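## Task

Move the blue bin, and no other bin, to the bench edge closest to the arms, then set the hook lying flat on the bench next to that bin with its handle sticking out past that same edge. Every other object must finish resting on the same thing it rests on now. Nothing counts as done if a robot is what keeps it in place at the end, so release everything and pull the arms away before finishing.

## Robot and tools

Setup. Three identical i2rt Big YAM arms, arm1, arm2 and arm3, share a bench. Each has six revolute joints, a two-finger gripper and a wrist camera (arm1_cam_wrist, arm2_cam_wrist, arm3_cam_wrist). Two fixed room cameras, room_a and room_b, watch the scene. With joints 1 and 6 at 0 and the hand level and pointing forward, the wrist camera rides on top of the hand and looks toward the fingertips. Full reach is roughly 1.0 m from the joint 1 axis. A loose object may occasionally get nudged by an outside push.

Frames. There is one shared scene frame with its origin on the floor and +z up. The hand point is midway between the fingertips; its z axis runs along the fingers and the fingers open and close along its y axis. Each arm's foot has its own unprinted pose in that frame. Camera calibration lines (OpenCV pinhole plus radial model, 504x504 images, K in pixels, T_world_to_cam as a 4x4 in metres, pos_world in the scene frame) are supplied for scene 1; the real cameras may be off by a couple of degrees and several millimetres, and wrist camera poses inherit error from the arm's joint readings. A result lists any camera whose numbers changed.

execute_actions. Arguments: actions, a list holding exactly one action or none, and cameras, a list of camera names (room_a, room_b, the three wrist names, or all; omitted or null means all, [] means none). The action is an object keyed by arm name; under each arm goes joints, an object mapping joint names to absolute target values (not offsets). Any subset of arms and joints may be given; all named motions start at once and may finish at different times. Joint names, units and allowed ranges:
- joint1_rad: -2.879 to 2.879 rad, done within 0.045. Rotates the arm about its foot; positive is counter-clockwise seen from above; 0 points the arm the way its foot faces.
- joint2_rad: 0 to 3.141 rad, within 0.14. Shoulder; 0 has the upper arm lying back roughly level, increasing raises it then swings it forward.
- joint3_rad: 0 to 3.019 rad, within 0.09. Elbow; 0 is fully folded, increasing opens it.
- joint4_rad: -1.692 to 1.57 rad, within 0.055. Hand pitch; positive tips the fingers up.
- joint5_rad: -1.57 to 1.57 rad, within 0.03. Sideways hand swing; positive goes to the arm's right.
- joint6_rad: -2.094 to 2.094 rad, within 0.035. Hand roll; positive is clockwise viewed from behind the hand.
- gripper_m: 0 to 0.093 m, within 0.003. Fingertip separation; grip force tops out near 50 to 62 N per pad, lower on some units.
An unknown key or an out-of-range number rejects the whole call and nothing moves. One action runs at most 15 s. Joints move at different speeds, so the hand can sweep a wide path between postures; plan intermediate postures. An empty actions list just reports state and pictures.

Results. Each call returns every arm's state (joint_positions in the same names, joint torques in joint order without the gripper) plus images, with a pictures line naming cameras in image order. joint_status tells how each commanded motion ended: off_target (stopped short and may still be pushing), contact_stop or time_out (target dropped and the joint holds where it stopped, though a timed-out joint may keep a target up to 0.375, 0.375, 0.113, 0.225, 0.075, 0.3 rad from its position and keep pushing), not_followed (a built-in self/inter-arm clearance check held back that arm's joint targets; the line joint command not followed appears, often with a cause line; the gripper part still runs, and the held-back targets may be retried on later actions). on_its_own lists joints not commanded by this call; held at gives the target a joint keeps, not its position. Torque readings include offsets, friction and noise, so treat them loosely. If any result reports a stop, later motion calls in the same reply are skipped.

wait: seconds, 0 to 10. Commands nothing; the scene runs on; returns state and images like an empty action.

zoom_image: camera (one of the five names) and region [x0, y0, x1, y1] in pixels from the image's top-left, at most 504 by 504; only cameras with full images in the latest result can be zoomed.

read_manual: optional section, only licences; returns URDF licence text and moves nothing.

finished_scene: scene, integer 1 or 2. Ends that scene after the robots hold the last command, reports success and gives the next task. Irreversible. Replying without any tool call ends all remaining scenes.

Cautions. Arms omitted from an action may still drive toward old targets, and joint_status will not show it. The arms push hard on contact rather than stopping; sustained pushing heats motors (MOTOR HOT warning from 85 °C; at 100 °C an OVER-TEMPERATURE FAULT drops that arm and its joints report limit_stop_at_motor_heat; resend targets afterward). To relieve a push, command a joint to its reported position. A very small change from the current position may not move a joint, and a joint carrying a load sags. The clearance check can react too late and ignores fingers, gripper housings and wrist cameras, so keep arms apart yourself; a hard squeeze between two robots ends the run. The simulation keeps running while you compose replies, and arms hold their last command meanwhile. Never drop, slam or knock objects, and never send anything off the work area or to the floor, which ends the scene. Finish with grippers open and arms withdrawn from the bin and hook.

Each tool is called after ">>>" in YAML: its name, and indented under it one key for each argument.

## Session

>>> execute_actions:
  actions: []

Scene clock: 0.00 s.
Joint torques (N m, as the arm reports them, + toward a larger angle): no reading
arm1.joint_positions: joint1_rad=+0.120 joint2_rad=+0.466 joint3_rad=+1.507 joint4_rad=-1.401 joint5_rad=-0.037 joint6_rad=+0.535 gripper_m=+0.094
arm1.joint_status: not commanded
arm1.hand: x=-0.9825 y=+0.1314 z=+1.3085 quat_wxyz=(-0.248, +0.447, -0.693, -0.508) (m; scene frame)
arm2.joint_positions: joint1_rad=-0.156 joint2_rad=+0.375 joint3_rad=+1.636 joint4_rad=-1.142 joint5_rad=-0.108 joint6_rad=-0.350 gripper_m=+0.094
arm2.joint_status: not commanded
arm2.hand: x=+0.0022 y=+0.0502 z=+1.4690 quat_wxyz=(-0.654, +0.507, -0.425, -0.367) (m; scene frame)
arm3.joint_positions: joint1_rad=-0.545 joint2_rad=+0.428 joint3_rad=+1.492 joint4_rad=-1.373 joint5_rad=+0.101 joint6_rad=-0.232 gripper_m=+0.094
arm3.joint_status: not commanded
arm3.hand: x=+1.0267 y=+0.1122 z=+1.3294 quat_wxyz=(-0.544, +0.494, -0.636, -0.236) (m; scene frame)
pictures: arm1_cam_wrist, arm2_cam_wrist, arm3_cam_wrist, room_a, room_b
camera_calibration (this result's frames):
arm1_cam_wrist: T_world_to_cam=[[0.866372, -0.0785042, -0.493191, 1.51087], [-0.331103, -0.829605, -0.449585, 0.379805], [-0.373859, 0.552804, -0.744739, 0.662309], [0, 0, 0, 1]] pos_world=[-0.935612, 0.067571, 1.40915]
arm2_cam_wrist: T_world_to_cam=[[0.915731, -0.213335, 0.340477, -0.491676], [0.181255, -0.536933, -0.823923, 1.23849], [0.358585, 0.816205, -0.453018, 0.742695], [0, 0, 0, 1]] pos_world=[-0.0405581, -0.0460969, 1.52428]
arm3_cam_wrist: T_world_to_cam=[[0.886662, -0.395904, 0.238936, -1.18688], [-0.204201, -0.798825, -0.565845, 1.05845], [0.414889, 0.452922, -0.789132, 0.692645], [0, 0, 0, 1]] pos_world=[0.981127, 0.0619081, 1.42909]
Images, in order (width x height): arm1_cam_wrist 504x504, arm2_cam_wrist 504x504, arm3_cam_wrist 504x504, room_a 504x504, room_b 504x504.

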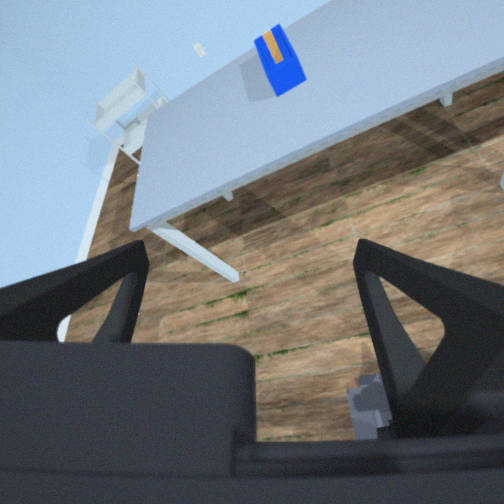

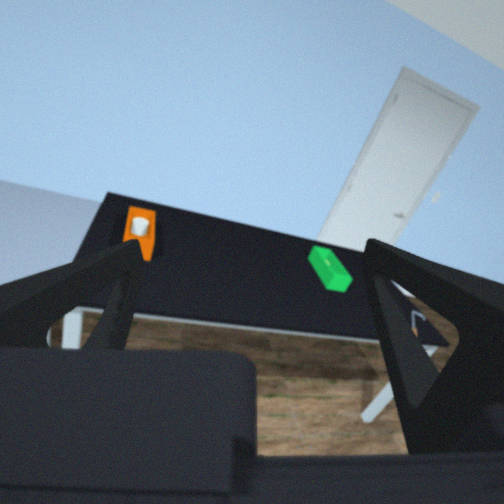

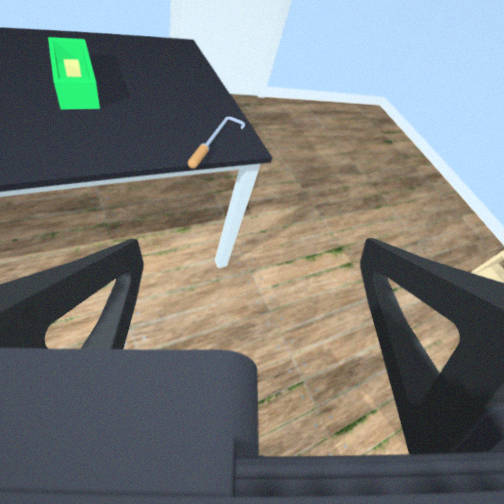

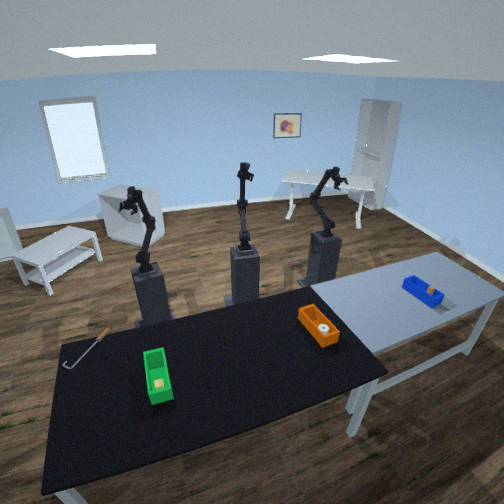

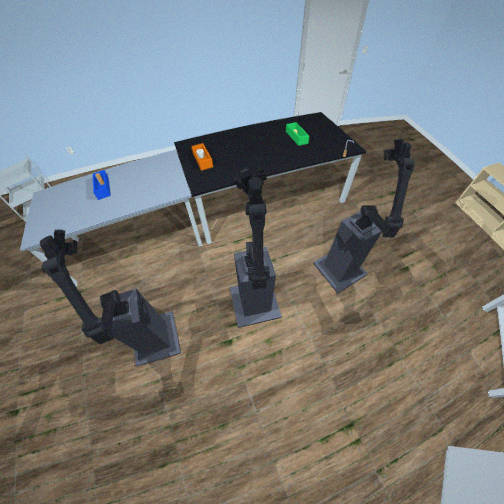

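>>> execute_actions:
  actions:
    - {"arm3":{"joints":{"joint1_rad":-0.4715,"joint2_rad":2.235,"joint3_rad":1.985,"joint4_rad":-0.23,"joint5_rad":0.361,"joint6_rad":0.22,"gripper_m":0.08}},"arm2":{"joints":{"joint1_rad":-1.433,"joint2_rad":1.3,"joint3_rad":0.25,"joint4_rad":1.25,"joint5_rad":0,"joint6_rad":0,"gripper_m":0.09}},"arm1":{"joints":{"joint1_rad":-1.51,"joint2_rad":1.0,"joint3_rad":1.5,"joint4_rad":-1.6,"joint5_rad":0,"joint6_rad":0,"gripper_m":0.08}}}
  cameras: ["arm3_cam_wrist","room_b"]

Scene clock: 12.80 s.
Joint torques (N m, as the arm reports them, + toward a larger angle): arm1=[ 0.76 -4.12 10.66  0.69  0.04 -0.1 ] | arm2=[ 0.61 -7.77  5.52  2.04  0.01  0.13] | arm3=[  1.03 -25.63  13.96   2.93   0.16   0.13]
arm1.joint_positions: joint1_rad=-1.507 joint2_rad=+1.006 joint3_rad=+1.474 joint4_rad=-1.591 joint5_rad=+0.000 joint6_rad=+0.007 gripper_m=+0.080
arm1.joint_status: all done
arm1.hand: x=-0.6408 y=+0.0017 z=+1.1447 quat_wxyz=(-0.225, +0.009, -0.974, +0.000) (m; scene frame)
arm2.joint_positions: joint1_rad=-1.432 joint2_rad=+1.298 joint3_rad=+0.255 joint4_rad=+1.233 joint5_rad=+0.003 joint6_rad=-0.009 gripper_m=+0.090
arm2.joint_status: all done
arm2.hand: x=+0.4240 y=-0.0046 z=+0.9735 quat_wxyz=(-0.771, -0.001, -0.636, +0.002) (m; scene frame)
arm3.joint_positions: joint1_rad=-0.475 joint2_rad=+2.266 joint3_rad=+1.948 joint4_rad=-0.250 joint5_rad=+0.359 joint6_rad=+0.211 gripper_m=+0.080
arm3.joint_status: all done
arm3.hand: x=+1.2980 y=+0.8208 z=+0.8584 quat_wxyz=(-0.456, +0.348, -0.793, -0.203) (m; scene frame)
pictures: arm3_cam_wrist, room_b
camera_calibration (this result's frames):
arm3_cam_wrist: T_world_to_cam=[[0.73993, -0.67267, -0.0043186, -0.407868], [-0.618287, -0.677553, -0.398299, 1.70748], [0.264998, 0.297384, -0.917245, 0.319658], [0, 0, 0, 1]] pos_world=[1.2728, 0.787489, 0.971533]
Images, in order (width x height): arm3_cam_wrist 504x504, room_b 504x504.

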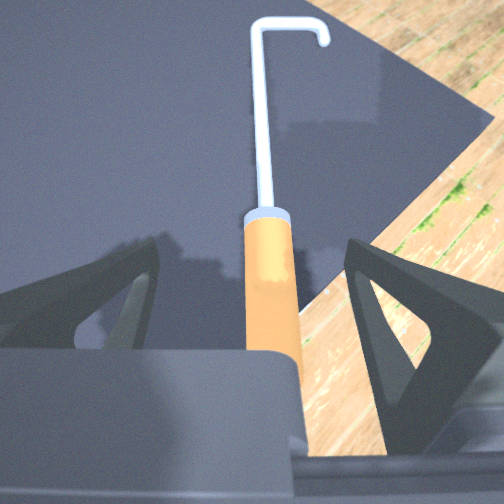

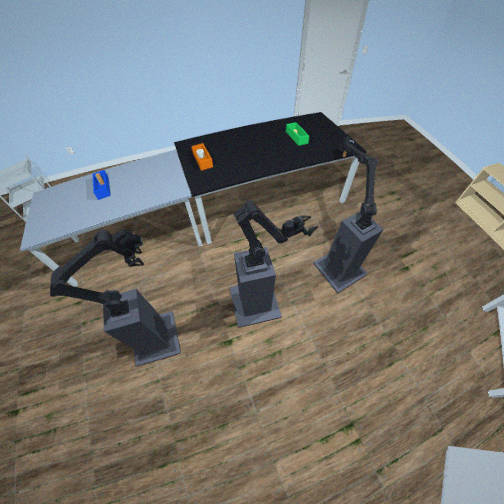

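>>> execute_actions:
  actions:
    - {"arm3":{"joints":{"joint1_rad":-0.493,"joint2_rad":2.325,"joint3_rad":1.90,"joint4_rad":-0.10,"joint5_rad":0.33}}}
  cameras: ["arm3_cam_wrist"]

Scene clock: 19.90 s.
Joint torques (N m, as the arm reports them, + toward a larger angle): arm1=[ 0.77 -4.2  10.74  0.69  0.04 -0.1 ] | arm2=[ 0.5  -7.73  5.52  2.12  0.03  0.12] | arm3=[  0.29 -24.36  10.83   2.98   0.01   0.16]
arm1.joint_positions: joint1_rad=-1.507 joint2_rad=+1.006 joint3_rad=+1.474 joint4_rad=-1.591 joint5_rad=+0.000 joint6_rad=+0.007 gripper_m=+0.080
arm1.joint_status: not commanded
arm1.hand: x=-0.6408 y=+0.0017 z=+1.1447 quat_wxyz=(-0.225, +0.009, -0.974, +0.000) (m; scene frame)
arm2.joint_positions: joint1_rad=-1.432 joint2_rad=+1.298 joint3_rad=+0.255 joint4_rad=+1.233 joint5_rad=+0.003 joint6_rad=-0.009 gripper_m=+0.090
arm2.joint_status: not commanded
arm2.hand: x=+0.4240 y=-0.0046 z=+0.9735 quat_wxyz=(-0.771, -0.001, -0.636, +0.002) (m; scene frame)
arm3.joint_positions: joint1_rad=-0.490 joint2_rad=+2.322 joint3_rad=+1.895 joint4_rad=-0.120 joint5_rad=+0.333 joint6_rad=+0.211 gripper_m=+0.080
arm3.joint_status: all done
arm3.hand: x=+1.3059 y=+0.8198 z=+0.8055 quat_wxyz=(-0.457, +0.345, -0.791, -0.216) (m; scene frame)
pictures: arm3_cam_wrist
camera_calibration (this result's frames):
arm3_cam_wrist: T_world_to_cam=[[0.74522, -0.666349, -0.0250187, -0.410057], [-0.615576, -0.673044, -0.409972, 1.69278], [0.256346, 0.320921, -0.911755, 0.256921], [0, 0, 0, 1]] pos_world=[1.28176, 0.783622, 0.917982]
Images, in order (width x height): arm3_cam_wrist 504x504.

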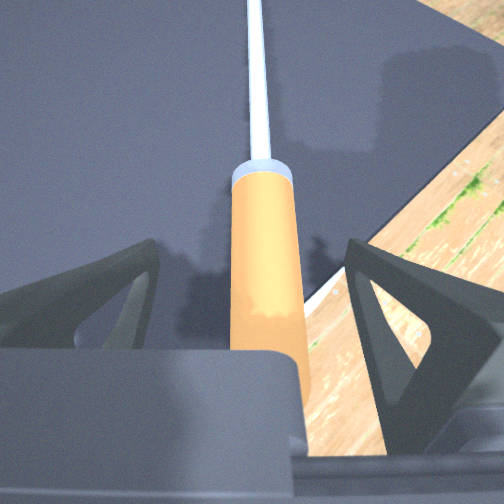

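>>> execute_actions:
  actions:
    - {"arm3":{"joints":{"joint3_rad":1.865}}}
  cameras: ["arm3_cam_wrist"]

>>> execute_actions:
  actions:
    - {"arm3":{"joints":{"gripper_m":0.0}}}
  cameras: ["arm3_cam_wrist"]

Scene clock: 23.80 s.
Joint torques (N m, as the arm reports them, + toward a larger angle): arm1=[ 0.78 -4.15 10.72  0.69  0.04 -0.1 ] | arm2=[ 0.38 -7.87  5.5   2.07  0.04  0.12] | arm3=[  0.13 -24.24  10.29   2.82   0.06   0.13]
arm1.joint_positions: joint1_rad=-1.507 joint2_rad=+1.006 joint3_rad=+1.474 joint4_rad=-1.591 joint5_rad=+0.000 joint6_rad=+0.007 gripper_m=+0.080
arm1.joint_status: not commanded
arm1.hand: x=-0.6408 y=+0.0017 z=+1.1447 quat_wxyz=(-0.225, +0.009, -0.974, +0.000) (m; scene frame)
arm2.joint_positions: joint1_rad=-1.432 joint2_rad=+1.298 joint3_rad=+0.255 joint4_rad=+1.233 joint5_rad=+0.003 joint6_rad=-0.009 gripper_m=+0.090
arm2.joint_status: not commanded
arm2.hand: x=+0.4240 y=-0.0046 z=+0.9735 quat_wxyz=(-0.771, -0.001, -0.636, +0.002) (m; scene frame)
arm3.joint_positions: joint1_rad=-0.490 joint2_rad=+2.322 joint3_rad=+1.863 joint4_rad=-0.118 joint5_rad=+0.333 joint6_rad=+0.211 gripper_m=+0.080
arm3.joint_status: all done
arm3.hand: x=+1.3028 y=+0.8116 z=+0.7885 quat_wxyz=(-0.448, +0.350, -0.796, -0.206) (m; scene frame)
pictures: arm3_cam_wrist
camera_calibration (this result's frames):
arm3_cam_wrist: T_world_to_cam=[[0.745254, -0.666635, -0.013912, -0.422206], [-0.61926, -0.684255, -0.385112, 1.67262], [0.24721, 0.295621, -0.922765, 0.285991], [0, 0, 0, 1]] pos_world=[1.27974, 0.778496, 0.902174]
Images, in order (width x height): arm3_cam_wrist 504x504.

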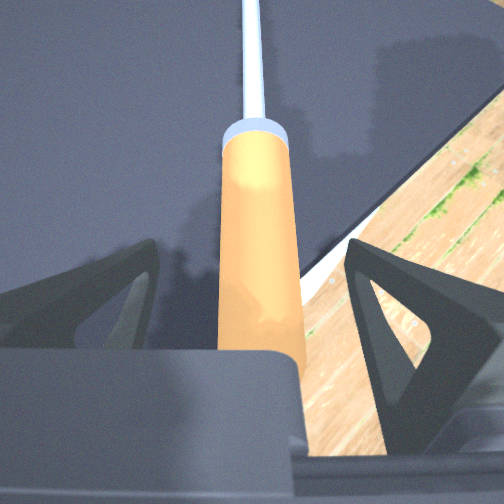

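Scene clock: 24.47 s.
Joint torques (N m, as the arm reports them, + toward a larger angle): arm1=[ 0.78 -4.18 10.75  0.69  0.04 -0.11] | arm2=[ 0.33 -7.92  5.53  2.08  0.02  0.12] | arm3=[ -0.24 -23.89  10.31   2.92   0.1    0.14]
arm1.joint_positions: joint1_rad=-1.507 joint2_rad=+1.006 joint3_rad=+1.474 joint4_rad=-1.591 joint5_rad=+0.000 joint6_rad=+0.007 gripper_m=+0.080
arm1.joint_status: not commanded
arm1.hand: x=-0.6408 y=+0.0017 z=+1.1447 quat_wxyz=(-0.225, +0.009, -0.974, +0.000) (m; scene frame)
arm2.joint_positions: joint1_rad=-1.432 joint2_rad=+1.298 joint3_rad=+0.255 joint4_rad=+1.233 joint5_rad=+0.003 joint6_rad=-0.009 gripper_m=+0.090
arm2.joint_status: not commanded
arm2.hand: x=+0.4240 y=-0.0046 z=+0.9735 quat_wxyz=(-0.771, -0.001, -0.636, +0.002) (m; scene frame)
arm3.joint_positions: joint1_rad=-0.490 joint2_rad=+2.322 joint3_rad=+1.863 joint4_rad=-0.117 joint5_rad=+0.332 joint6_rad=+0.213 gripper_m=+0.030
arm3.joint_status: gripper_m off_target (ended at +0.030, target +0.000)
arm3.hand: x=+1.3029 y=+0.8116 z=+0.7886 quat_wxyz=(-0.448, +0.349, -0.796, -0.207) (m; scene frame)
pictures: arm3_cam_wrist
camera_calibration (this result's frames):
arm3_cam_wrist: T_world_to_cam=[[0.745095, -0.666764, -0.0160861, -0.420266], [-0.619907, -0.683432, -0.385534, 1.67333], [0.246066, 0.297231, -0.922553, 0.286048], [0, 0, 0, 1]] pos_world=[1.28006, 0.778369, 0.90226]
Images, in order (width x height): arm3_cam_wrist 504x504.

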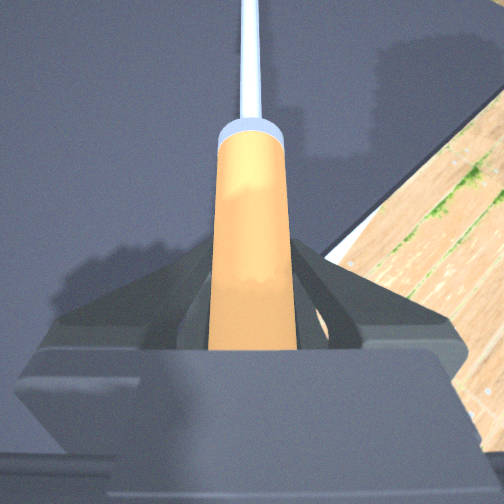

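>>> execute_actions:
  actions:
    - {"arm3":{"joints":{"joint2_rad":2.08,"joint4_rad":-0.5,"joint5_rad":0.2,"joint6_rad":0.15}}}
  cameras: ["arm3_cam_wrist"]

>>> execute_actions:
  actions:
    - {"arm3":{"joints":{"joint2_rad":1.78,"joint3_rad":1.8,"joint4_rad":-1.0,"joint5_rad":0,"joint6_rad":0}}}
  cameras: ["arm3_cam_wrist"]

>>> execute_actions:
  actions:
    - {"arm3":{"joints":{"joint2_rad":1.36,"joint3_rad":1.51,"joint4_rad":-1.43}}}
  cameras: ["arm3_cam_wrist","room_a"]

Scene clock: 30.20 s.
Joint torques (N m, as the arm reports them, + toward a larger angle): arm1=[ 0.76 -4.14 10.74  0.69  0.04 -0.11] | arm2=[ 0.66 -7.81  5.53  2.13  0.03  0.12] | arm3=[  1.04 -25.49  11.92   1.6    0.14   0.02]
arm1.joint_positions: joint1_rad=-1.507 joint2_rad=+1.006 joint3_rad=+1.474 joint4_rad=-1.591 joint5_rad=+0.000 joint6_rad=+0.007 gripper_m=+0.080
arm1.joint_status: not commanded
arm1.hand: x=-0.6408 y=+0.0017 z=+1.1447 quat_wxyz=(-0.225, +0.009, -0.974, +0.000) (m; scene frame)
arm2.joint_positions: joint1_rad=-1.432 joint2_rad=+1.298 joint3_rad=+0.255 joint4_rad=+1.233 joint5_rad=+0.003 joint6_rad=-0.009 gripper_m=+0.090
arm2.joint_status: not commanded
arm2.hand: x=+0.4240 y=-0.0046 z=+0.9735 quat_wxyz=(-0.771, -0.001, -0.636, +0.002) (m; scene frame)
arm3.joint_positions: joint1_rad=-0.498 joint2_rad=+2.110 joint3_rad=+1.849 joint4_rad=-0.501 joint5_rad=+0.198 joint6_rad=+0.158 gripper_m=+0.030
arm3.joint_status: all done
arm3.hand: x=+1.2716 y=+0.7669 z=+0.8807 quat_wxyz=(-0.359, +0.427, -0.809, -0.185) (m; scene frame)
pictures: arm3_cam_wrist
camera_calibration (this result's frames):
arm3_cam_wrist: T_world_to_cam=[[0.826213, -0.563314, 0.00704848, -0.628117], [-0.551476, -0.811279, -0.194166, 1.50133], [0.115095, 0.156535, -0.980943, 0.717852], [0, 0, 0, 1]] pos_world=[1.26429, 0.751804, 1.00011]
Images, in order (width x height): arm3_cam_wrist 504x504.

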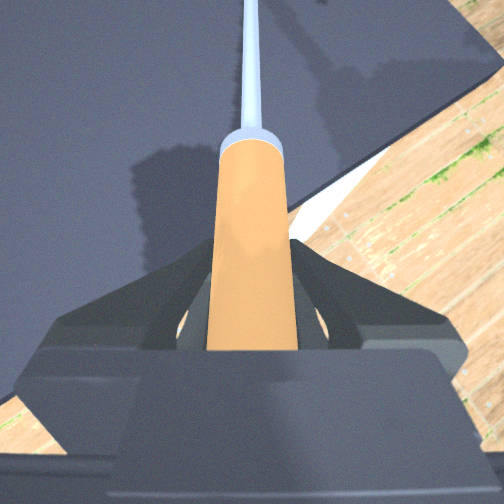

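Scene clock: 31.43 s.
Joint torques (N m, as the arm reports them, + toward a larger angle): arm1=[ 0.76 -4.14 10.74  0.7   0.04 -0.11] | arm2=[ 0.46 -7.97  5.53  2.08  0.03  0.13] | arm3=[  0.5  -18.32  12.74   1.39   0.03   0.  ]
arm1.joint_positions: joint1_rad=-1.507 joint2_rad=+1.006 joint3_rad=+1.474 joint4_rad=-1.591 joint5_rad=+0.000 joint6_rad=+0.007 gripper_m=+0.080
arm1.joint_status: not commanded
arm1.hand: x=-0.6408 y=+0.0017 z=+1.1447 quat_wxyz=(-0.225, +0.009, -0.974, +0.000) (m; scene frame)
arm2.joint_positions: joint1_rad=-1.432 joint2_rad=+1.298 joint3_rad=+0.255 joint4_rad=+1.233 joint5_rad=+0.003 joint6_rad=-0.009 gripper_m=+0.090
arm2.joint_status: not commanded
arm2.hand: x=+0.4240 y=-0.0046 z=+0.9735 quat_wxyz=(-0.771, -0.001, -0.636, +0.002) (m; scene frame)
arm3.joint_positions: joint1_rad=-0.495 joint2_rad=+1.788 joint3_rad=+1.779 joint4_rad=-0.999 joint5_rad=+0.000 joint6_rad=+0.007 gripper_m=+0.030
arm3.joint_status: all done
arm3.hand: x=+1.1921 y=+0.6500 z=+0.9996 quat_wxyz=(-0.227, +0.547, -0.788, -0.167) (m; scene frame)
pictures: arm3_cam_wrist
camera_calibration (this result's frames):
arm3_cam_wrist: T_world_to_cam=[[0.939701, -0.34163, -0.0158547, -0.885662], [-0.339956, -0.938144, 0.0656922, 0.956273], [-0.0373164, -0.0563411, -0.997714, 1.19883], [0, 0, 0, 1]] pos_world=[1.20208, 0.662097, 1.11923]
Images, in order (width x height): arm3_cam_wrist 504x504.

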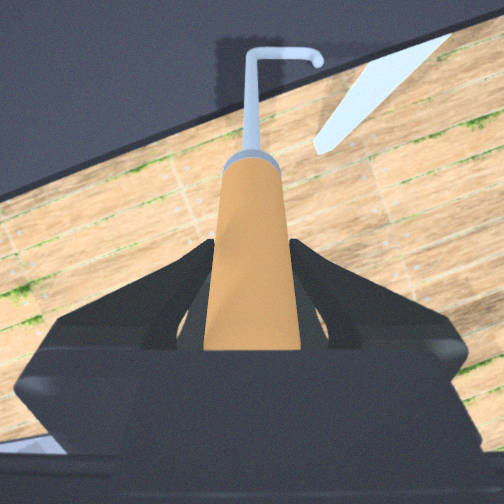

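Scene clock: 32.77 s.
Joint torques (N m, as the arm reports them, + toward a larger angle): arm1=[ 0.78 -4.16 10.73  0.69  0.04 -0.1 ] | arm2=[ 0.54 -7.72  5.47  2.08  0.04  0.11] | arm3=[  0.51 -11.63  12.68   1.3    0.     0.02]
arm1.joint_positions: joint1_rad=-1.507 joint2_rad=+1.006 joint3_rad=+1.474 joint4_rad=-1.591 joint5_rad=+0.000 joint6_rad=+0.007 gripper_m=+0.080
arm1.joint_status: not commanded
arm1.hand: x=-0.6408 y=+0.0017 z=+1.1447 quat_wxyz=(-0.225, +0.009, -0.974, +0.000) (m; scene frame)
arm2.joint_positions: joint1_rad=-1.432 joint2_rad=+1.298 joint3_rad=+0.255 joint4_rad=+1.233 joint5_rad=+0.003 joint6_rad=-0.009 gripper_m=+0.090
arm2.joint_status: not commanded
arm2.hand: x=+0.4240 y=-0.0046 z=+0.9735 quat_wxyz=(-0.771, -0.001, -0.636, +0.002) (m; scene frame)
arm3.joint_positions: joint1_rad=-0.495 joint2_rad=+1.367 joint3_rad=+1.483 joint4_rad=-1.437 joint5_rad=+0.000 joint6_rad=+0.004 gripper_m=+0.030
arm3.joint_status: all done
arm3.hand: x=+1.1138 y=+0.4320 z=+1.0448 quat_wxyz=(-0.102, +0.567, -0.813, -0.079) (m; scene frame)
pictures: arm3_cam_wrist, room_a
camera_calibration (this result's frames):
arm3_cam_wrist: T_world_to_cam=[[0.940177, -0.340377, -0.0144974, -0.888311], [-0.311275, -0.875532, 0.369528, 0.345807], [-0.138472, -0.342909, -0.929106, 1.39345], [0, 0, 0, 1]] pos_world=[1.13577, 0.478233, 1.154]
Images, in order (width x height): arm3_cam_wrist 504x504, room_a 504x504.

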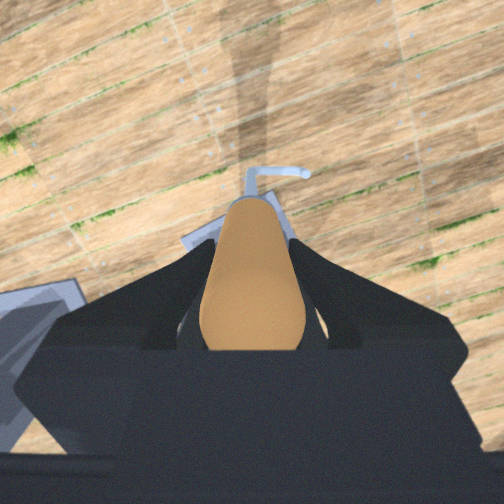

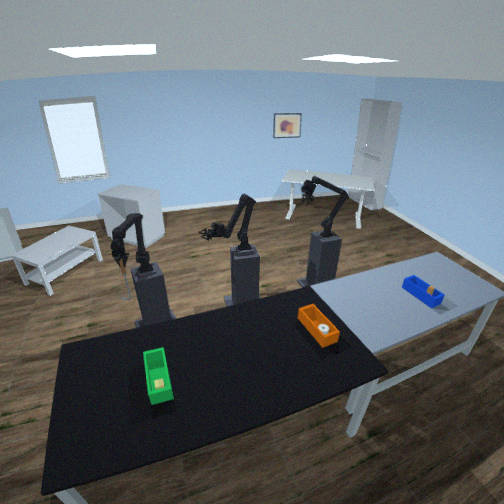

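>>> execute_actions:
  actions:
    - {"arm3":{"joints":{"joint1_rad":0.6}}}
  cameras: []

>>> execute_actions:
  actions:
    - {"arm3":{"joints":{"joint1_rad":1.435}}}
  cameras: ["arm2_cam_wrist","arm3_cam_wrist"]

Scene clock: 41.63 s.
Joint torques (N m, as the arm reports them, + toward a larger angle): arm1=[ 0.81 -4.14 10.74  0.7   0.04 -0.11] | arm2=[ 0.71 -7.77  5.52  2.05  0.04  0.1 ] | arm3=[ -0.61 -12.04  12.66   1.11   0.12   0.07]
arm1.joint_positions: joint1_rad=-1.507 joint2_rad=+1.006 joint3_rad=+1.474 joint4_rad=-1.591 joint5_rad=+0.000 joint6_rad=+0.007 gripper_m=+0.080
arm1.joint_status: not commanded
arm1.hand: x=-0.6408 y=+0.0017 z=+1.1447 quat_wxyz=(-0.225, +0.009, -0.974, +0.000) (m; scene frame)
arm2.joint_positions: joint1_rad=-1.432 joint2_rad=+1.298 joint3_rad=+0.255 joint4_rad=+1.233 joint5_rad=+0.003 joint6_rad=-0.009 gripper_m=+0.090
arm2.joint_status: not commanded
arm2.hand: x=+0.4240 y=-0.0046 z=+0.9735 quat_wxyz=(-0.771, -0.001, -0.636, +0.002) (m; scene frame)
arm3.joint_positions: joint1_rad=+0.605 joint2_rad=+1.376 joint3_rad=+1.483 joint4_rad=-1.437 joint5_rad=-0.003 joint6_rad=+0.004 gripper_m=+0.030
arm3.joint_status: all done
arm3.hand: x=+0.6494 y=+0.3383 z=+1.0434 quat_wxyz=(-0.050, +0.909, -0.396, -0.117) (m; scene frame)
pictures: none
No camera images: the call's "cameras" was empty. Leave "cameras" out to get every camera's image.

Scene clock: 43.10 s.
Joint torques (N m, as the arm reports them, + toward a larger angle): arm1=[ 0.8  -4.13 10.73  0.7   0.04 -0.1 ] | arm2=[ 0.49 -7.95  5.5   2.07  0.03  0.12] | arm3=[ -0.6  -12.33  12.7    1.21   0.18   0.06]
arm1.joint_positions: joint1_rad=-1.507 joint2_rad=+1.006 joint3_rad=+1.474 joint4_rad=-1.591 joint5_rad=+0.000 joint6_rad=+0.007 gripper_m=+0.080
arm1.joint_status: not commanded
arm1.hand: x=-0.6408 y=+0.0017 z=+1.1447 quat_wxyz=(-0.225, +0.009, -0.974, +0.000) (m; scene frame)
arm2.joint_positions: joint1_rad=-1.432 joint2_rad=+1.298 joint3_rad=+0.255 joint4_rad=+1.233 joint5_rad=+0.003 joint6_rad=-0.009 gripper_m=+0.090
arm2.joint_status: not commanded
arm2.hand: x=+0.4240 y=-0.0046 z=+0.9735 quat_wxyz=(-0.771, -0.001, -0.636, +0.002) (m; scene frame)
arm3.joint_positions: joint1_rad=+1.441 joint2_rad=+1.376 joint3_rad=+1.483 joint4_rad=-1.437 joint5_rad=-0.004 joint6_rad=+0.004 gripper_m=+0.030
arm3.joint_status: all done
arm3.hand: x=+0.5061 y=-0.0007 z=+1.0408 quat_wxyz=(-0.002, +0.992, +0.008, -0.124) (m; scene frame)
pictures: arm2_cam_wrist, arm3_cam_wrist
camera_calibration (this result's frames):
arm2_cam_wrist: T_world_to_cam=[[0.000829596, -0.999942, -0.0106964, 0.00529684], [-0.429533, 0.00930309, -0.903003, 1.06289], [0.903051, 0.00534359, -0.4295, 0.154243], [0, 0, 0, 1]] pos_world=[0.31725, -0.0054158, 1.02609]
arm3_cam_wrist: T_world_to_cam=[[-0.0182751, 0.999822, 0.0047811, 0.00172207], [0.925616, 0.0151104, 0.378162, -0.855141], [0.378023, 0.0113364, -0.925727, 0.892553], [0, 0, 0, 1]] pos_world=[0.454158, 0.00108139, 1.14963]
Images, in order (width x height): arm2_cam_wrist 504x504, arm3_cam_wrist 504x504.

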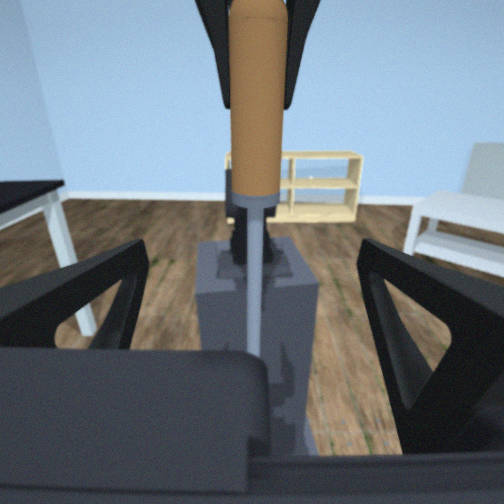

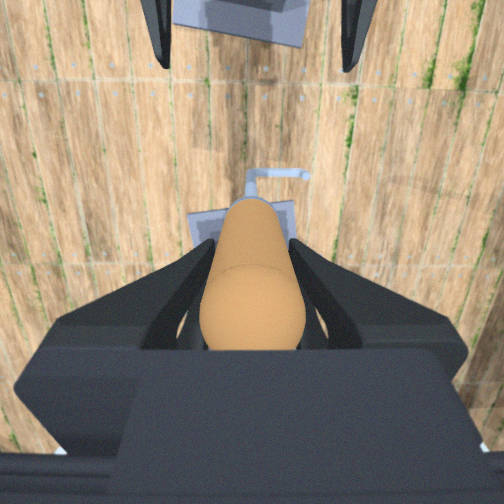

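>>> execute_actions:
  actions:
    - {"arm2":{"joints":{"joint2_rad":1.52,"joint3_rad":0.54,"joint4_rad":1.19}}}
  cameras: ["arm2_cam_wrist","arm3_cam_wrist"]

Scene clock: 47.43 s.
Joint torques (N m, as the arm reports them, + toward a larger angle): arm1=[ 0.79 -4.12 10.74  0.7   0.04 -0.11] | arm2=[  0.6  -11.44   8.1    1.21   0.03   0.1 ] | arm3=[ -0.7  -12.5   12.65   1.28   0.15   0.06]
arm1.joint_positions: joint1_rad=-1.507 joint2_rad=+1.006 joint3_rad=+1.474 joint4_rad=-1.591 joint5_rad=+0.000 joint6_rad=+0.007 gripper_m=+0.080
arm1.joint_status: not commanded
arm1.hand: x=-0.6408 y=+0.0017 z=+1.1447 quat_wxyz=(-0.225, +0.009, -0.974, +0.000) (m; scene frame)
arm2.joint_positions: joint1_rad=-1.432 joint2_rad=+1.512 joint3_rad=+0.513 joint4_rad=+1.198 joint5_rad=+0.003 joint6_rad=-0.009 gripper_m=+0.090
arm2.joint_status: all done
arm2.hand: x=+0.5200 y=-0.0047 z=+0.9840 quat_wxyz=(-0.774, -0.001, -0.633, +0.002) (m; scene frame)
arm3.joint_positions: joint1_rad=+1.441 joint2_rad=+1.376 joint3_rad=+1.483 joint4_rad=-1.437 joint5_rad=-0.004 joint6_rad=+0.004 gripper_m=+0.030
arm3.joint_status: not commanded
arm3.hand: x=+0.5061 y=-0.0007 z=+1.0408 quat_wxyz=(-0.002, +0.992, +0.008, -0.124) (m; scene frame)
pictures: arm2_cam_wrist, arm3_cam_wrist
camera_calibration (this result's frames):
arm2_cam_wrist: T_world_to_cam=[[0.000871146, -0.999943, -0.0106838, 0.00518332], [-0.420901, 0.00932469, -0.907059, 1.1131], [0.907106, 0.005287, -0.420869, 0.0613731], [0, 0, 0, 1]] pos_world=[0.412829, -0.00552079, 1.03553]
arm3_cam_wrist: T_world_to_cam=[[-0.0182751, 0.999822, 0.0047811, 0.00172207], [0.925616, 0.0151104, 0.378162, -0.855141], [0.378023, 0.0113364, -0.925727, 0.892553], [0, 0, 0, 1]] pos_world=[0.454158, 0.00108139, 1.14963]
Images, in order (width x height): arm2_cam_wrist 504x504, arm3_cam_wrist 504x504.

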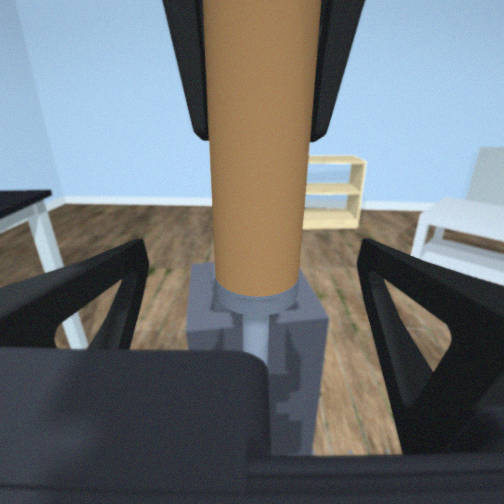

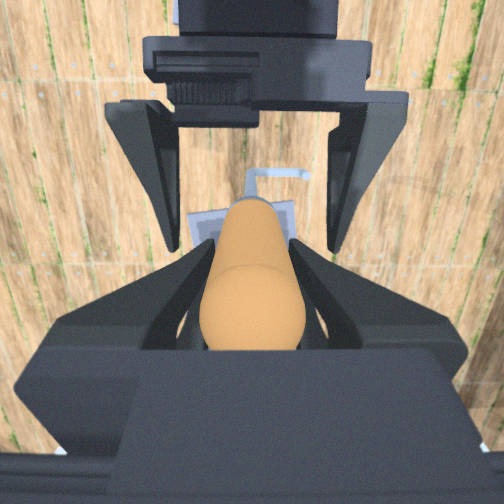

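>>> execute_actions:
  actions:
    - {"arm2":{"joints":{"joint4_rad":1.27}}}
  cameras: []

>>> execute_actions:
  actions:
    - {"arm2":{"joints":{"gripper_m":0.0}}}
  cameras: ["arm2_cam_wrist"]

Scene clock: 50.30 s.
Joint torques (N m, as the arm reports them, + toward a larger angle): arm1=[ 0.78 -4.15 10.75  0.7   0.04 -0.11] | arm2=[  0.44 -11.49   8.17   1.97   0.02   0.11] | arm3=[ -1.09 -12.69  12.74   1.14   0.13   0.1 ]
arm1.joint_positions: joint1_rad=-1.507 joint2_rad=+1.006 joint3_rad=+1.474 joint4_rad=-1.591 joint5_rad=+0.000 joint6_rad=+0.007 gripper_m=+0.080
arm1.joint_status: not commanded
arm1.hand: x=-0.6408 y=+0.0017 z=+1.1447 quat_wxyz=(-0.225, +0.009, -0.974, +0.000) (m; scene frame)
arm2.joint_positions: joint1_rad=-1.432 joint2_rad=+1.512 joint3_rad=+0.513 joint4_rad=+1.253 joint5_rad=+0.003 joint6_rad=-0.009 gripper_m=+0.090
arm2.joint_status: all done
arm2.hand: x=+0.5170 y=-0.0048 z=+0.9973 quat_wxyz=(-0.792, -0.001, -0.611, +0.002) (m; scene frame)
arm3.joint_positions: joint1_rad=+1.441 joint2_rad=+1.376 joint3_rad=+1.483 joint4_rad=-1.437 joint5_rad=-0.004 joint6_rad=+0.004 gripper_m=+0.030
arm3.joint_status: not commanded
arm3.hand: x=+0.5061 y=-0.0007 z=+1.0408 quat_wxyz=(-0.002, +0.992, +0.008, -0.124) (m; scene frame)
pictures: none
No camera images: the call's "cameras" was empty. Leave "cameras" out to get every camera's image.

Scene clock: 51.00 s.
Joint torques (N m, as the arm reports them, + toward a larger angle): arm1=[ 0.79 -4.15 10.74  0.7   0.04 -0.1 ] | arm2=[  0.5  -11.19   8.14   2.    -0.06   0.08] | arm3=[ -0.45 -12.54  12.56   1.19   0.08   0.05]
arm1.joint_positions: joint1_rad=-1.507 joint2_rad=+1.006 joint3_rad=+1.474 joint4_rad=-1.591 joint5_rad=+0.000 joint6_rad=+0.007 gripper_m=+0.080
arm1.joint_status: not commanded
arm1.hand: x=-0.6408 y=+0.0017 z=+1.1447 quat_wxyz=(-0.225, +0.009, -0.974, +0.000) (m; scene frame)
arm2.joint_positions: joint1_rad=-1.433 joint2_rad=+1.512 joint3_rad=+0.513 joint4_rad=+1.254 joint5_rad=+0.005 joint6_rad=-0.005 gripper_m=+0.030
arm2.joint_status: gripper_m off_target (ended at +0.030, target +0.000)
arm2.hand: x=+0.5169 y=-0.0057 z=+0.9975 quat_wxyz=(-0.792, -0.003, -0.611, +0.002) (m; scene frame)
arm3.joint_positions: joint1_rad=+1.440 joint2_rad=+1.376 joint3_rad=+1.483 joint4_rad=-1.436 joint5_rad=-0.001 joint6_rad=+0.004 gripper_m=+0.030
arm3.joint_status: not commanded
arm3.hand: x=+0.5060 y=+0.0000 z=+1.0408 quat_wxyz=(-0.004, +0.992, +0.007, -0.124) (m; scene frame)
pictures: arm2_cam_wrist
camera_calibration (this result's frames):
arm2_cam_wrist: T_world_to_cam=[[-0.000903638, -0.99989, -0.014777, 0.00933287], [-0.369015, 0.0140675, -0.929317, 1.11945], [0.929423, 0.00461318, -0.368988, 0.00662746], [0, 0, 0, 1]] pos_world=[0.406945, -0.00644668, 1.04291]
Images, in order (width x height): arm2_cam_wrist 504x504.

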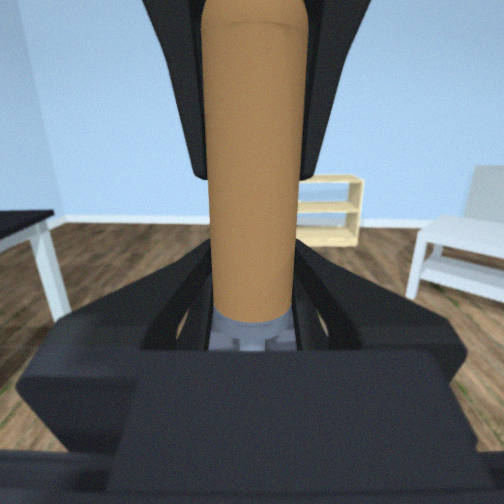

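>>> execute_actions:
  actions:
    - {"arm3":{"joints":{"gripper_m":0.08}}}
  cameras: []

>>> execute_actions:
  actions:
    - {"arm3":{"joints":{"joint2_rad":1.1,"joint3_rad":1.6}}}
  cameras: []

>>> execute_actions:
  actions:
    - {"arm2":{"joints":{"joint1_rad":-0.4}},"arm3":{"joints":{"joint2_rad":0.6,"joint3_rad":1.2}},"arm1":{"joints":{"joint3_rad":1.75}}}
  cameras: []

>>> execute_actions:
  actions:
    - {"arm2":{"joints":{"joint1_rad":0.7}},"arm3":{"joints":{"joint1_rad":0}}}
  cameras: []

>>> execute_actions:
  actions:
    - {"arm2":{"joints":{"joint1_rad":1.70}},"arm1":{"joints":{"joint2_rad":1.3}}}
  cameras: ["arm1_cam_wrist","arm2_cam_wrist"]

Scene clock: 57.70 s.
Joint torques (N m, as the arm reports them, + toward a larger angle): arm1=[ 0.77 -4.12 10.73  0.69  0.04 -0.11] | arm2=[  0.59 -12.51   8.     2.01   0.01   0.09] | arm3=[ -0.83 -11.96  12.31   1.29   0.05   0.08]
arm1.joint_positions: joint1_rad=-1.507 joint2_rad=+1.006 joint3_rad=+1.474 joint4_rad=-1.591 joint5_rad=+0.000 joint6_rad=+0.007 gripper_m=+0.080
arm1.joint_status: not commanded
arm1.hand: x=-0.6408 y=+0.0017 z=+1.1447 quat_wxyz=(-0.225, +0.009, -0.974, +0.000) (m; scene frame)
arm2.joint_positions: joint1_rad=-1.433 joint2_rad=+1.521 joint3_rad=+0.513 joint4_rad=+1.254 joint5_rad=+0.003 joint6_rad=-0.005 gripper_m=+0.030
arm2.joint_status: not commanded
arm2.hand: x=+0.5181 y=-0.0054 z=+0.9928 quat_wxyz=(-0.789, -0.003, -0.614, +0.002) (m; scene frame)
arm3.joint_positions: joint1_rad=+1.440 joint2_rad=+1.375 joint3_rad=+1.483 joint4_rad=-1.436 joint5_rad=-0.001 joint6_rad=+0.004 gripper_m=+0.080
arm3.joint_status: all done
arm3.hand: x=+0.5062 y=+0.0000 z=+1.0413 quat_wxyz=(-0.004, +0.992, +0.007, -0.125) (m; scene frame)
pictures: none
No camera images: the call's "cameras" was empty. Leave "cameras" out to get every camera's image.

Scene clock: 59.03 s.
Joint torques (N m, as the arm reports them, + toward a larger angle): arm1=[ 0.76 -4.13 10.75  0.69  0.04 -0.11] | arm2=[  0.63 -11.95   8.17   2.04   0.01   0.08] | arm3=[-0.18 -6.53 12.29  1.85  0.06  0.05]
arm1.joint_positions: joint1_rad=-1.507 joint2_rad=+1.006 joint3_rad=+1.474 joint4_rad=-1.591 joint5_rad=+0.000 joint6_rad=+0.007 gripper_m=+0.080
arm1.joint_status: not commanded
arm1.hand: x=-0.6408 y=+0.0017 z=+1.1447 quat_wxyz=(-0.225, +0.009, -0.974, +0.000) (m; scene frame)
arm2.joint_positions: joint1_rad=-1.433 joint2_rad=+1.521 joint3_rad=+0.513 joint4_rad=+1.254 joint5_rad=+0.003 joint6_rad=-0.005 gripper_m=+0.030
arm2.joint_status: not commanded
arm2.hand: x=+0.5181 y=-0.0054 z=+0.9928 quat_wxyz=(-0.789, -0.003, -0.614, +0.002) (m; scene frame)
arm3.joint_positions: joint1_rad=+1.440 joint2_rad=+1.099 joint3_rad=+1.573 joint4_rad=-1.436 joint5_rad=-0.001 joint6_rad=+0.004 gripper_m=+0.080
arm3.joint_status: all done
arm3.hand: x=+0.5702 y=-0.0007 z=+1.1944 quat_wxyz=(-0.002, +0.953, +0.008, -0.303) (m; scene frame)
pictures: none
No camera images: the call's "cameras" was empty. Leave "cameras" out to get every camera's image.

Scene clock: 60.60 s.
Joint torques (N m, as the arm reports them, + toward a larger angle): arm1=[ 0.79 -1.84 10.39  1.27  0.04 -0.11] | arm2=[ -0.07 -12.02   8.11   2.     0.24   0.07] | arm3=[0.12 2.32 9.06 1.96 0.07 0.06]
arm1.joint_positions: joint1_rad=-1.507 joint2_rad=+0.992 joint3_rad=+1.717 joint4_rad=-1.594 joint5_rad=+0.000 joint6_rad=+0.007 gripper_m=+0.080
arm1.joint_status: all done
arm1.hand: x=-0.6494 y=+0.0023 z=+1.2576 quat_wxyz=(-0.347, +0.009, -0.938, -0.002) (m; scene frame)
arm2.joint_positions: joint1_rad=-0.396 joint2_rad=+1.522 joint3_rad=+0.513 joint4_rad=+1.254 joint5_rad=-0.003 joint6_rad=-0.004 gripper_m=+0.030
arm2.joint_status: all done
arm2.hand: x=+0.2665 y=+0.4382 z=+0.9948 quat_wxyz=(-0.687, +0.305, -0.532, -0.391) (m; scene frame)
arm3.joint_positions: joint1_rad=+1.440 joint2_rad=+0.589 joint3_rad=+1.202 joint4_rad=-1.436 joint5_rad=-0.001 joint6_rad=+0.004 gripper_m=+0.080
arm3.joint_status: all done
arm3.hand: x=+0.7364 y=+0.0025 z=+1.1590 quat_wxyz=(-0.001, +0.929, +0.009, -0.370) (m; scene frame)
pictures: none
No camera images: the call's "cameras" was empty. Leave "cameras" out to get every camera's image.

Scene clock: 62.30 s.
Joint torques (N m, as the arm reports them, + toward a larger angle): arm1=[ 0.81 -1.86 10.39  1.25  0.04 -0.11] | arm2=[ -0.09 -12.47   8.02   2.04   0.23   0.07] | arm3=[-0.41  1.96  9.11  2.05  0.    0.07]
arm1.joint_positions: joint1_rad=-1.507 joint2_rad=+0.992 joint3_rad=+1.717 joint4_rad=-1.594 joint5_rad=+0.000 joint6_rad=+0.007 gripper_m=+0.080
arm1.joint_status: not commanded
arm1.hand: x=-0.6494 y=+0.0023 z=+1.2576 quat_wxyz=(-0.347, +0.009, -0.938, -0.002) (m; scene frame)
arm2.joint_positions: joint1_rad=+0.705 joint2_rad=+1.522 joint3_rad=+0.513 joint4_rad=+1.254 joint5_rad=-0.003 joint6_rad=-0.004 gripper_m=+0.030
arm2.joint_status: all done
arm2.hand: x=-0.2706 y=+0.4300 z=+0.9939 quat_wxyz=(-0.382, +0.540, -0.292, -0.691) (m; scene frame)
arm3.joint_positions: joint1_rad=+0.004 joint2_rad=+0.589 joint3_rad=+1.202 joint4_rad=-1.436 joint5_rad=+0.000 joint6_rad=+0.004 gripper_m=+0.080
arm3.joint_status: all done
arm3.hand: x=+0.9272 y=+0.2278 z=+1.1599 quat_wxyz=(-0.239, +0.703, -0.607, -0.284) (m; scene frame)
pictures: none
No camera images: the call's "cameras" was empty. Leave "cameras" out to get every camera's image.

Scene clock: 63.83 s.
Joint torques (N m, as the arm reports them, + toward a larger angle): arm1=[ 0.73 -8.66 10.77  0.76  0.04 -0.1 ] | arm2=[  0.01 -12.49   8.08   2.04   0.23   0.07] | arm3=[-0.94  1.78  9.2   2.07  0.03  0.08]
arm1.joint_positions: joint1_rad=-1.507 joint2_rad=+1.306 joint3_rad=+1.725 joint4_rad=-1.594 joint5_rad=+0.000 joint6_rad=+0.007 gripper_m=+0.080
arm1.joint_status: all done
arm1.hand: x=-0.5328 y=+0.0043 z=+1.1501 quat_wxyz=(-0.199, +0.009, -0.980, +0.000) (m; scene frame)
arm2.joint_positions: joint1_rad=+1.704 joint2_rad=+1.522 joint3_rad=+0.513 joint4_rad=+1.254 joint5_rad=-0.003 joint6_rad=-0.003 gripper_m=+0.030
arm2.joint_status: all done
arm2.hand: x=-0.5089 y=-0.0006 z=+0.9908 quat_wxyz=(-0.005, +0.616, +0.003, -0.788) (m; scene frame)
arm3.joint_positions: joint1_rad=+0.004 joint2_rad=+0.589 joint3_rad=+1.202 joint4_rad=-1.436 joint5_rad=+0.000 joint6_rad=+0.004 gripper_m=+0.080
arm3.joint_status: not commanded
arm3.hand: x=+0.9272 y=+0.2278 z=+1.1599 quat_wxyz=(-0.239, +0.703, -0.607, -0.284) (m; scene frame)
pictures: arm1_cam_wrist, arm2_cam_wrist
camera_calibration (this result's frames):
arm1_cam_wrist: T_world_to_cam=[[0.012935, -0.999885, -0.0079385, 0.0242974], [-0.978765, -0.0142853, 0.204487, -0.748788], [-0.204576, 0.00512488, -0.978837, 1.14451], [0, 0, 0, 1]] pos_world=[-0.499063, 0.00773246, 1.2736]
arm2_cam_wrist: T_world_to_cam=[[-0.00241672, 0.999996, -0.00174772, 0.000887664], [0.381551, -0.0006934, -0.924348, 1.1117], [-0.924345, -0.00290073, -0.381548, 0.0265696], [0, 0, 0, 1]] pos_world=[-0.399608, -0.0000397363, 1.03774]
Images, in order (width x height): arm1_cam_wrist 504x504, arm2_cam_wrist 504x504.

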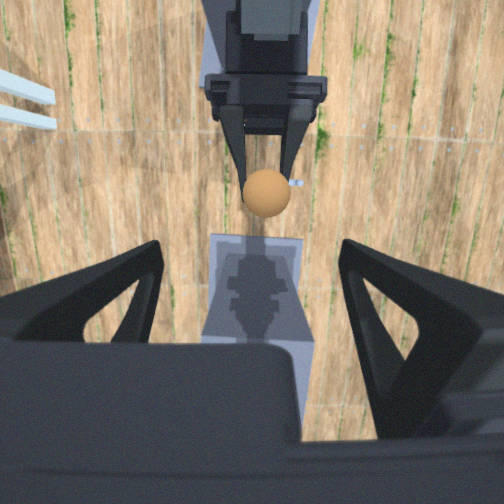

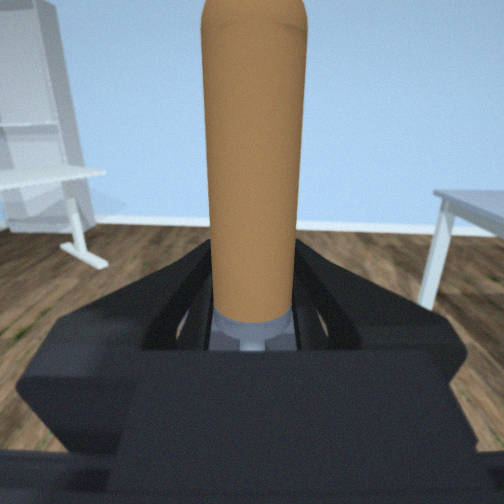

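>>> execute_actions:
  actions:
    - {"arm1":{"joints":{"joint1_rad":-1.535,"joint2_rad":1.465,"joint3_rad":1.68,"joint4_rad":-1.61}}}
  cameras: ["arm1_cam_wrist","arm2_cam_wrist"]

Scene clock: 68.37 s.
Joint torques (N m, as the arm reports them, + toward a larger angle): arm1=[  0.58 -12.3   10.62   0.22   0.04  -0.1 ] | arm2=[  0.2  -12.53   8.07   2.05   0.24   0.06] | arm3=[-0.53  2.19  9.01  1.99  0.02  0.02]
arm1.joint_positions: joint1_rad=-1.530 joint2_rad=+1.482 joint3_rad=+1.659 joint4_rad=-1.603 joint5_rad=+0.000 joint6_rad=+0.007 gripper_m=+0.080
arm1.joint_status: all done
arm1.hand: x=-0.4966 y=-0.0063 z=+1.0460 quat_wxyz=(-0.076, -0.003, -0.997, +0.003) (m; scene frame)
arm2.joint_positions: joint1_rad=+1.704 joint2_rad=+1.522 joint3_rad=+0.513 joint4_rad=+1.254 joint5_rad=-0.003 joint6_rad=-0.003 gripper_m=+0.030
arm2.joint_status: not commanded
arm2.hand: x=-0.5089 y=-0.0006 z=+0.9908 quat_wxyz=(-0.005, +0.616, +0.003, -0.788) (m; scene frame)
arm3.joint_positions: joint1_rad=+0.004 joint2_rad=+0.589 joint3_rad=+1.202 joint4_rad=-1.436 joint5_rad=+0.000 joint6_rad=+0.004 gripper_m=+0.080
arm3.joint_status: not commanded
arm3.hand: x=+0.9272 y=+0.2278 z=+1.1599 quat_wxyz=(-0.239, +0.703, -0.607, -0.284) (m; scene frame)
pictures: arm1_cam_wrist, arm2_cam_wrist
camera_calibration (this result's frames):
arm1_cam_wrist: T_world_to_cam=[[-0.0130287, -0.999904, -0.00474539, -0.00382824], [-0.89777, 0.00960798, 0.44036, -0.898585], [-0.440272, 0.00999758, -0.897809, 0.84832], [0, 0, 0, 1]] pos_world=[-0.433281, -0.00367543, 1.15731]
arm2_cam_wrist: T_world_to_cam=[[-0.00241672, 0.999996, -0.00174772, 0.000887664], [0.381551, -0.0006934, -0.924348, 1.1117], [-0.924345, -0.00290073, -0.381548, 0.0265696], [0, 0, 0, 1]] pos_world=[-0.399608, -0.0000397363, 1.03774]
Images, in order (width x height): arm1_cam_wrist 504x504, arm2_cam_wrist 504x504.

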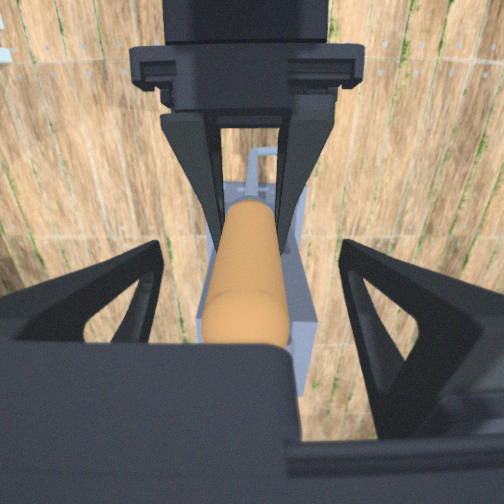

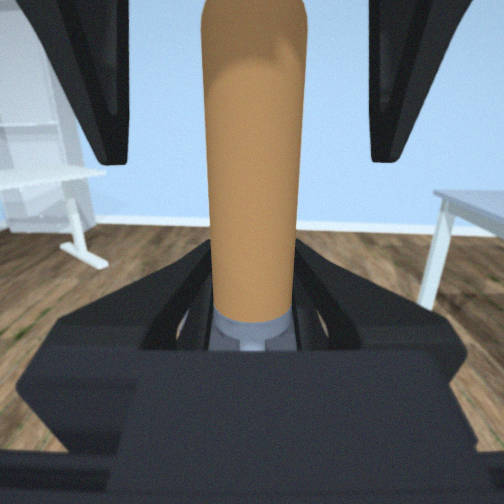

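>>> execute_actions:
  actions:
    - {"arm1":{"joints":{"gripper_m":0.0}}}
  cameras: ["arm2_cam_wrist"]

Scene clock: 71.00 s.
Joint torques (N m, as the arm reports them, + toward a larger angle): arm1=[  0.57 -12.3   10.64   0.27   0.14  -0.1 ] | arm2=[ -0.15 -12.29   8.     1.99   0.33   0.08] | arm3=[-0.47  1.7   9.18  2.   -0.01  0.03]
arm1.joint_positions: joint1_rad=-1.530 joint2_rad=+1.482 joint3_rad=+1.659 joint4_rad=-1.603 joint5_rad=-0.003 joint6_rad=+0.006 gripper_m=+0.030
arm1.joint_status: gripper_m off_target (ended at +0.030, target +0.000)
arm1.hand: x=-0.4966 y=-0.0058 z=+1.0460 quat_wxyz=(-0.076, -0.002, -0.997, +0.002) (m; scene frame)
arm2.joint_positions: joint1_rad=+1.705 joint2_rad=+1.522 joint3_rad=+0.513 joint4_rad=+1.254 joint5_rad=-0.005 joint6_rad=-0.005 gripper_m=+0.030
arm2.joint_status: not commanded
arm2.hand: x=-0.5089 y=-0.0012 z=+0.9908 quat_wxyz=(-0.005, +0.616, +0.004, -0.788) (m; scene frame)
arm3.joint_positions: joint1_rad=+0.004 joint2_rad=+0.589 joint3_rad=+1.202 joint4_rad=-1.436 joint5_rad=+0.000 joint6_rad=+0.004 gripper_m=+0.080
arm3.joint_status: not commanded
arm3.hand: x=+0.9272 y=+0.2278 z=+1.1599 quat_wxyz=(-0.239, +0.703, -0.607, -0.284) (m; scene frame)
pictures: arm2_cam_wrist
camera_calibration (this result's frames):
arm2_cam_wrist: T_world_to_cam=[[-0.00455883, 0.999989, 0.00065506, -0.00199399], [0.381567, 0.00234502, -0.924338, 1.1117], [-0.92433, -0.00396395, -0.381574, 0.0265972], [0, 0, 0, 1]] pos_world=[-0.399612, -0.00050756, 1.03773]
Images, in order (width x height): arm2_cam_wrist 504x504.

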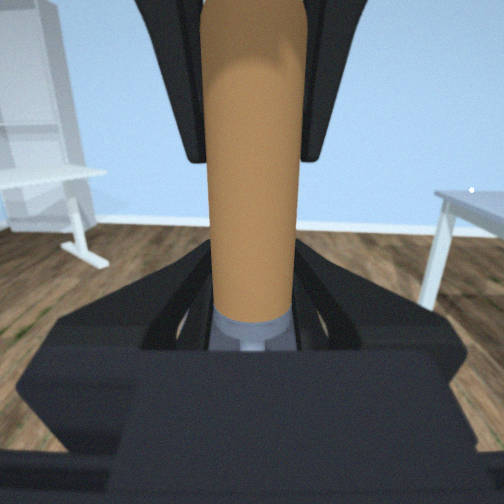

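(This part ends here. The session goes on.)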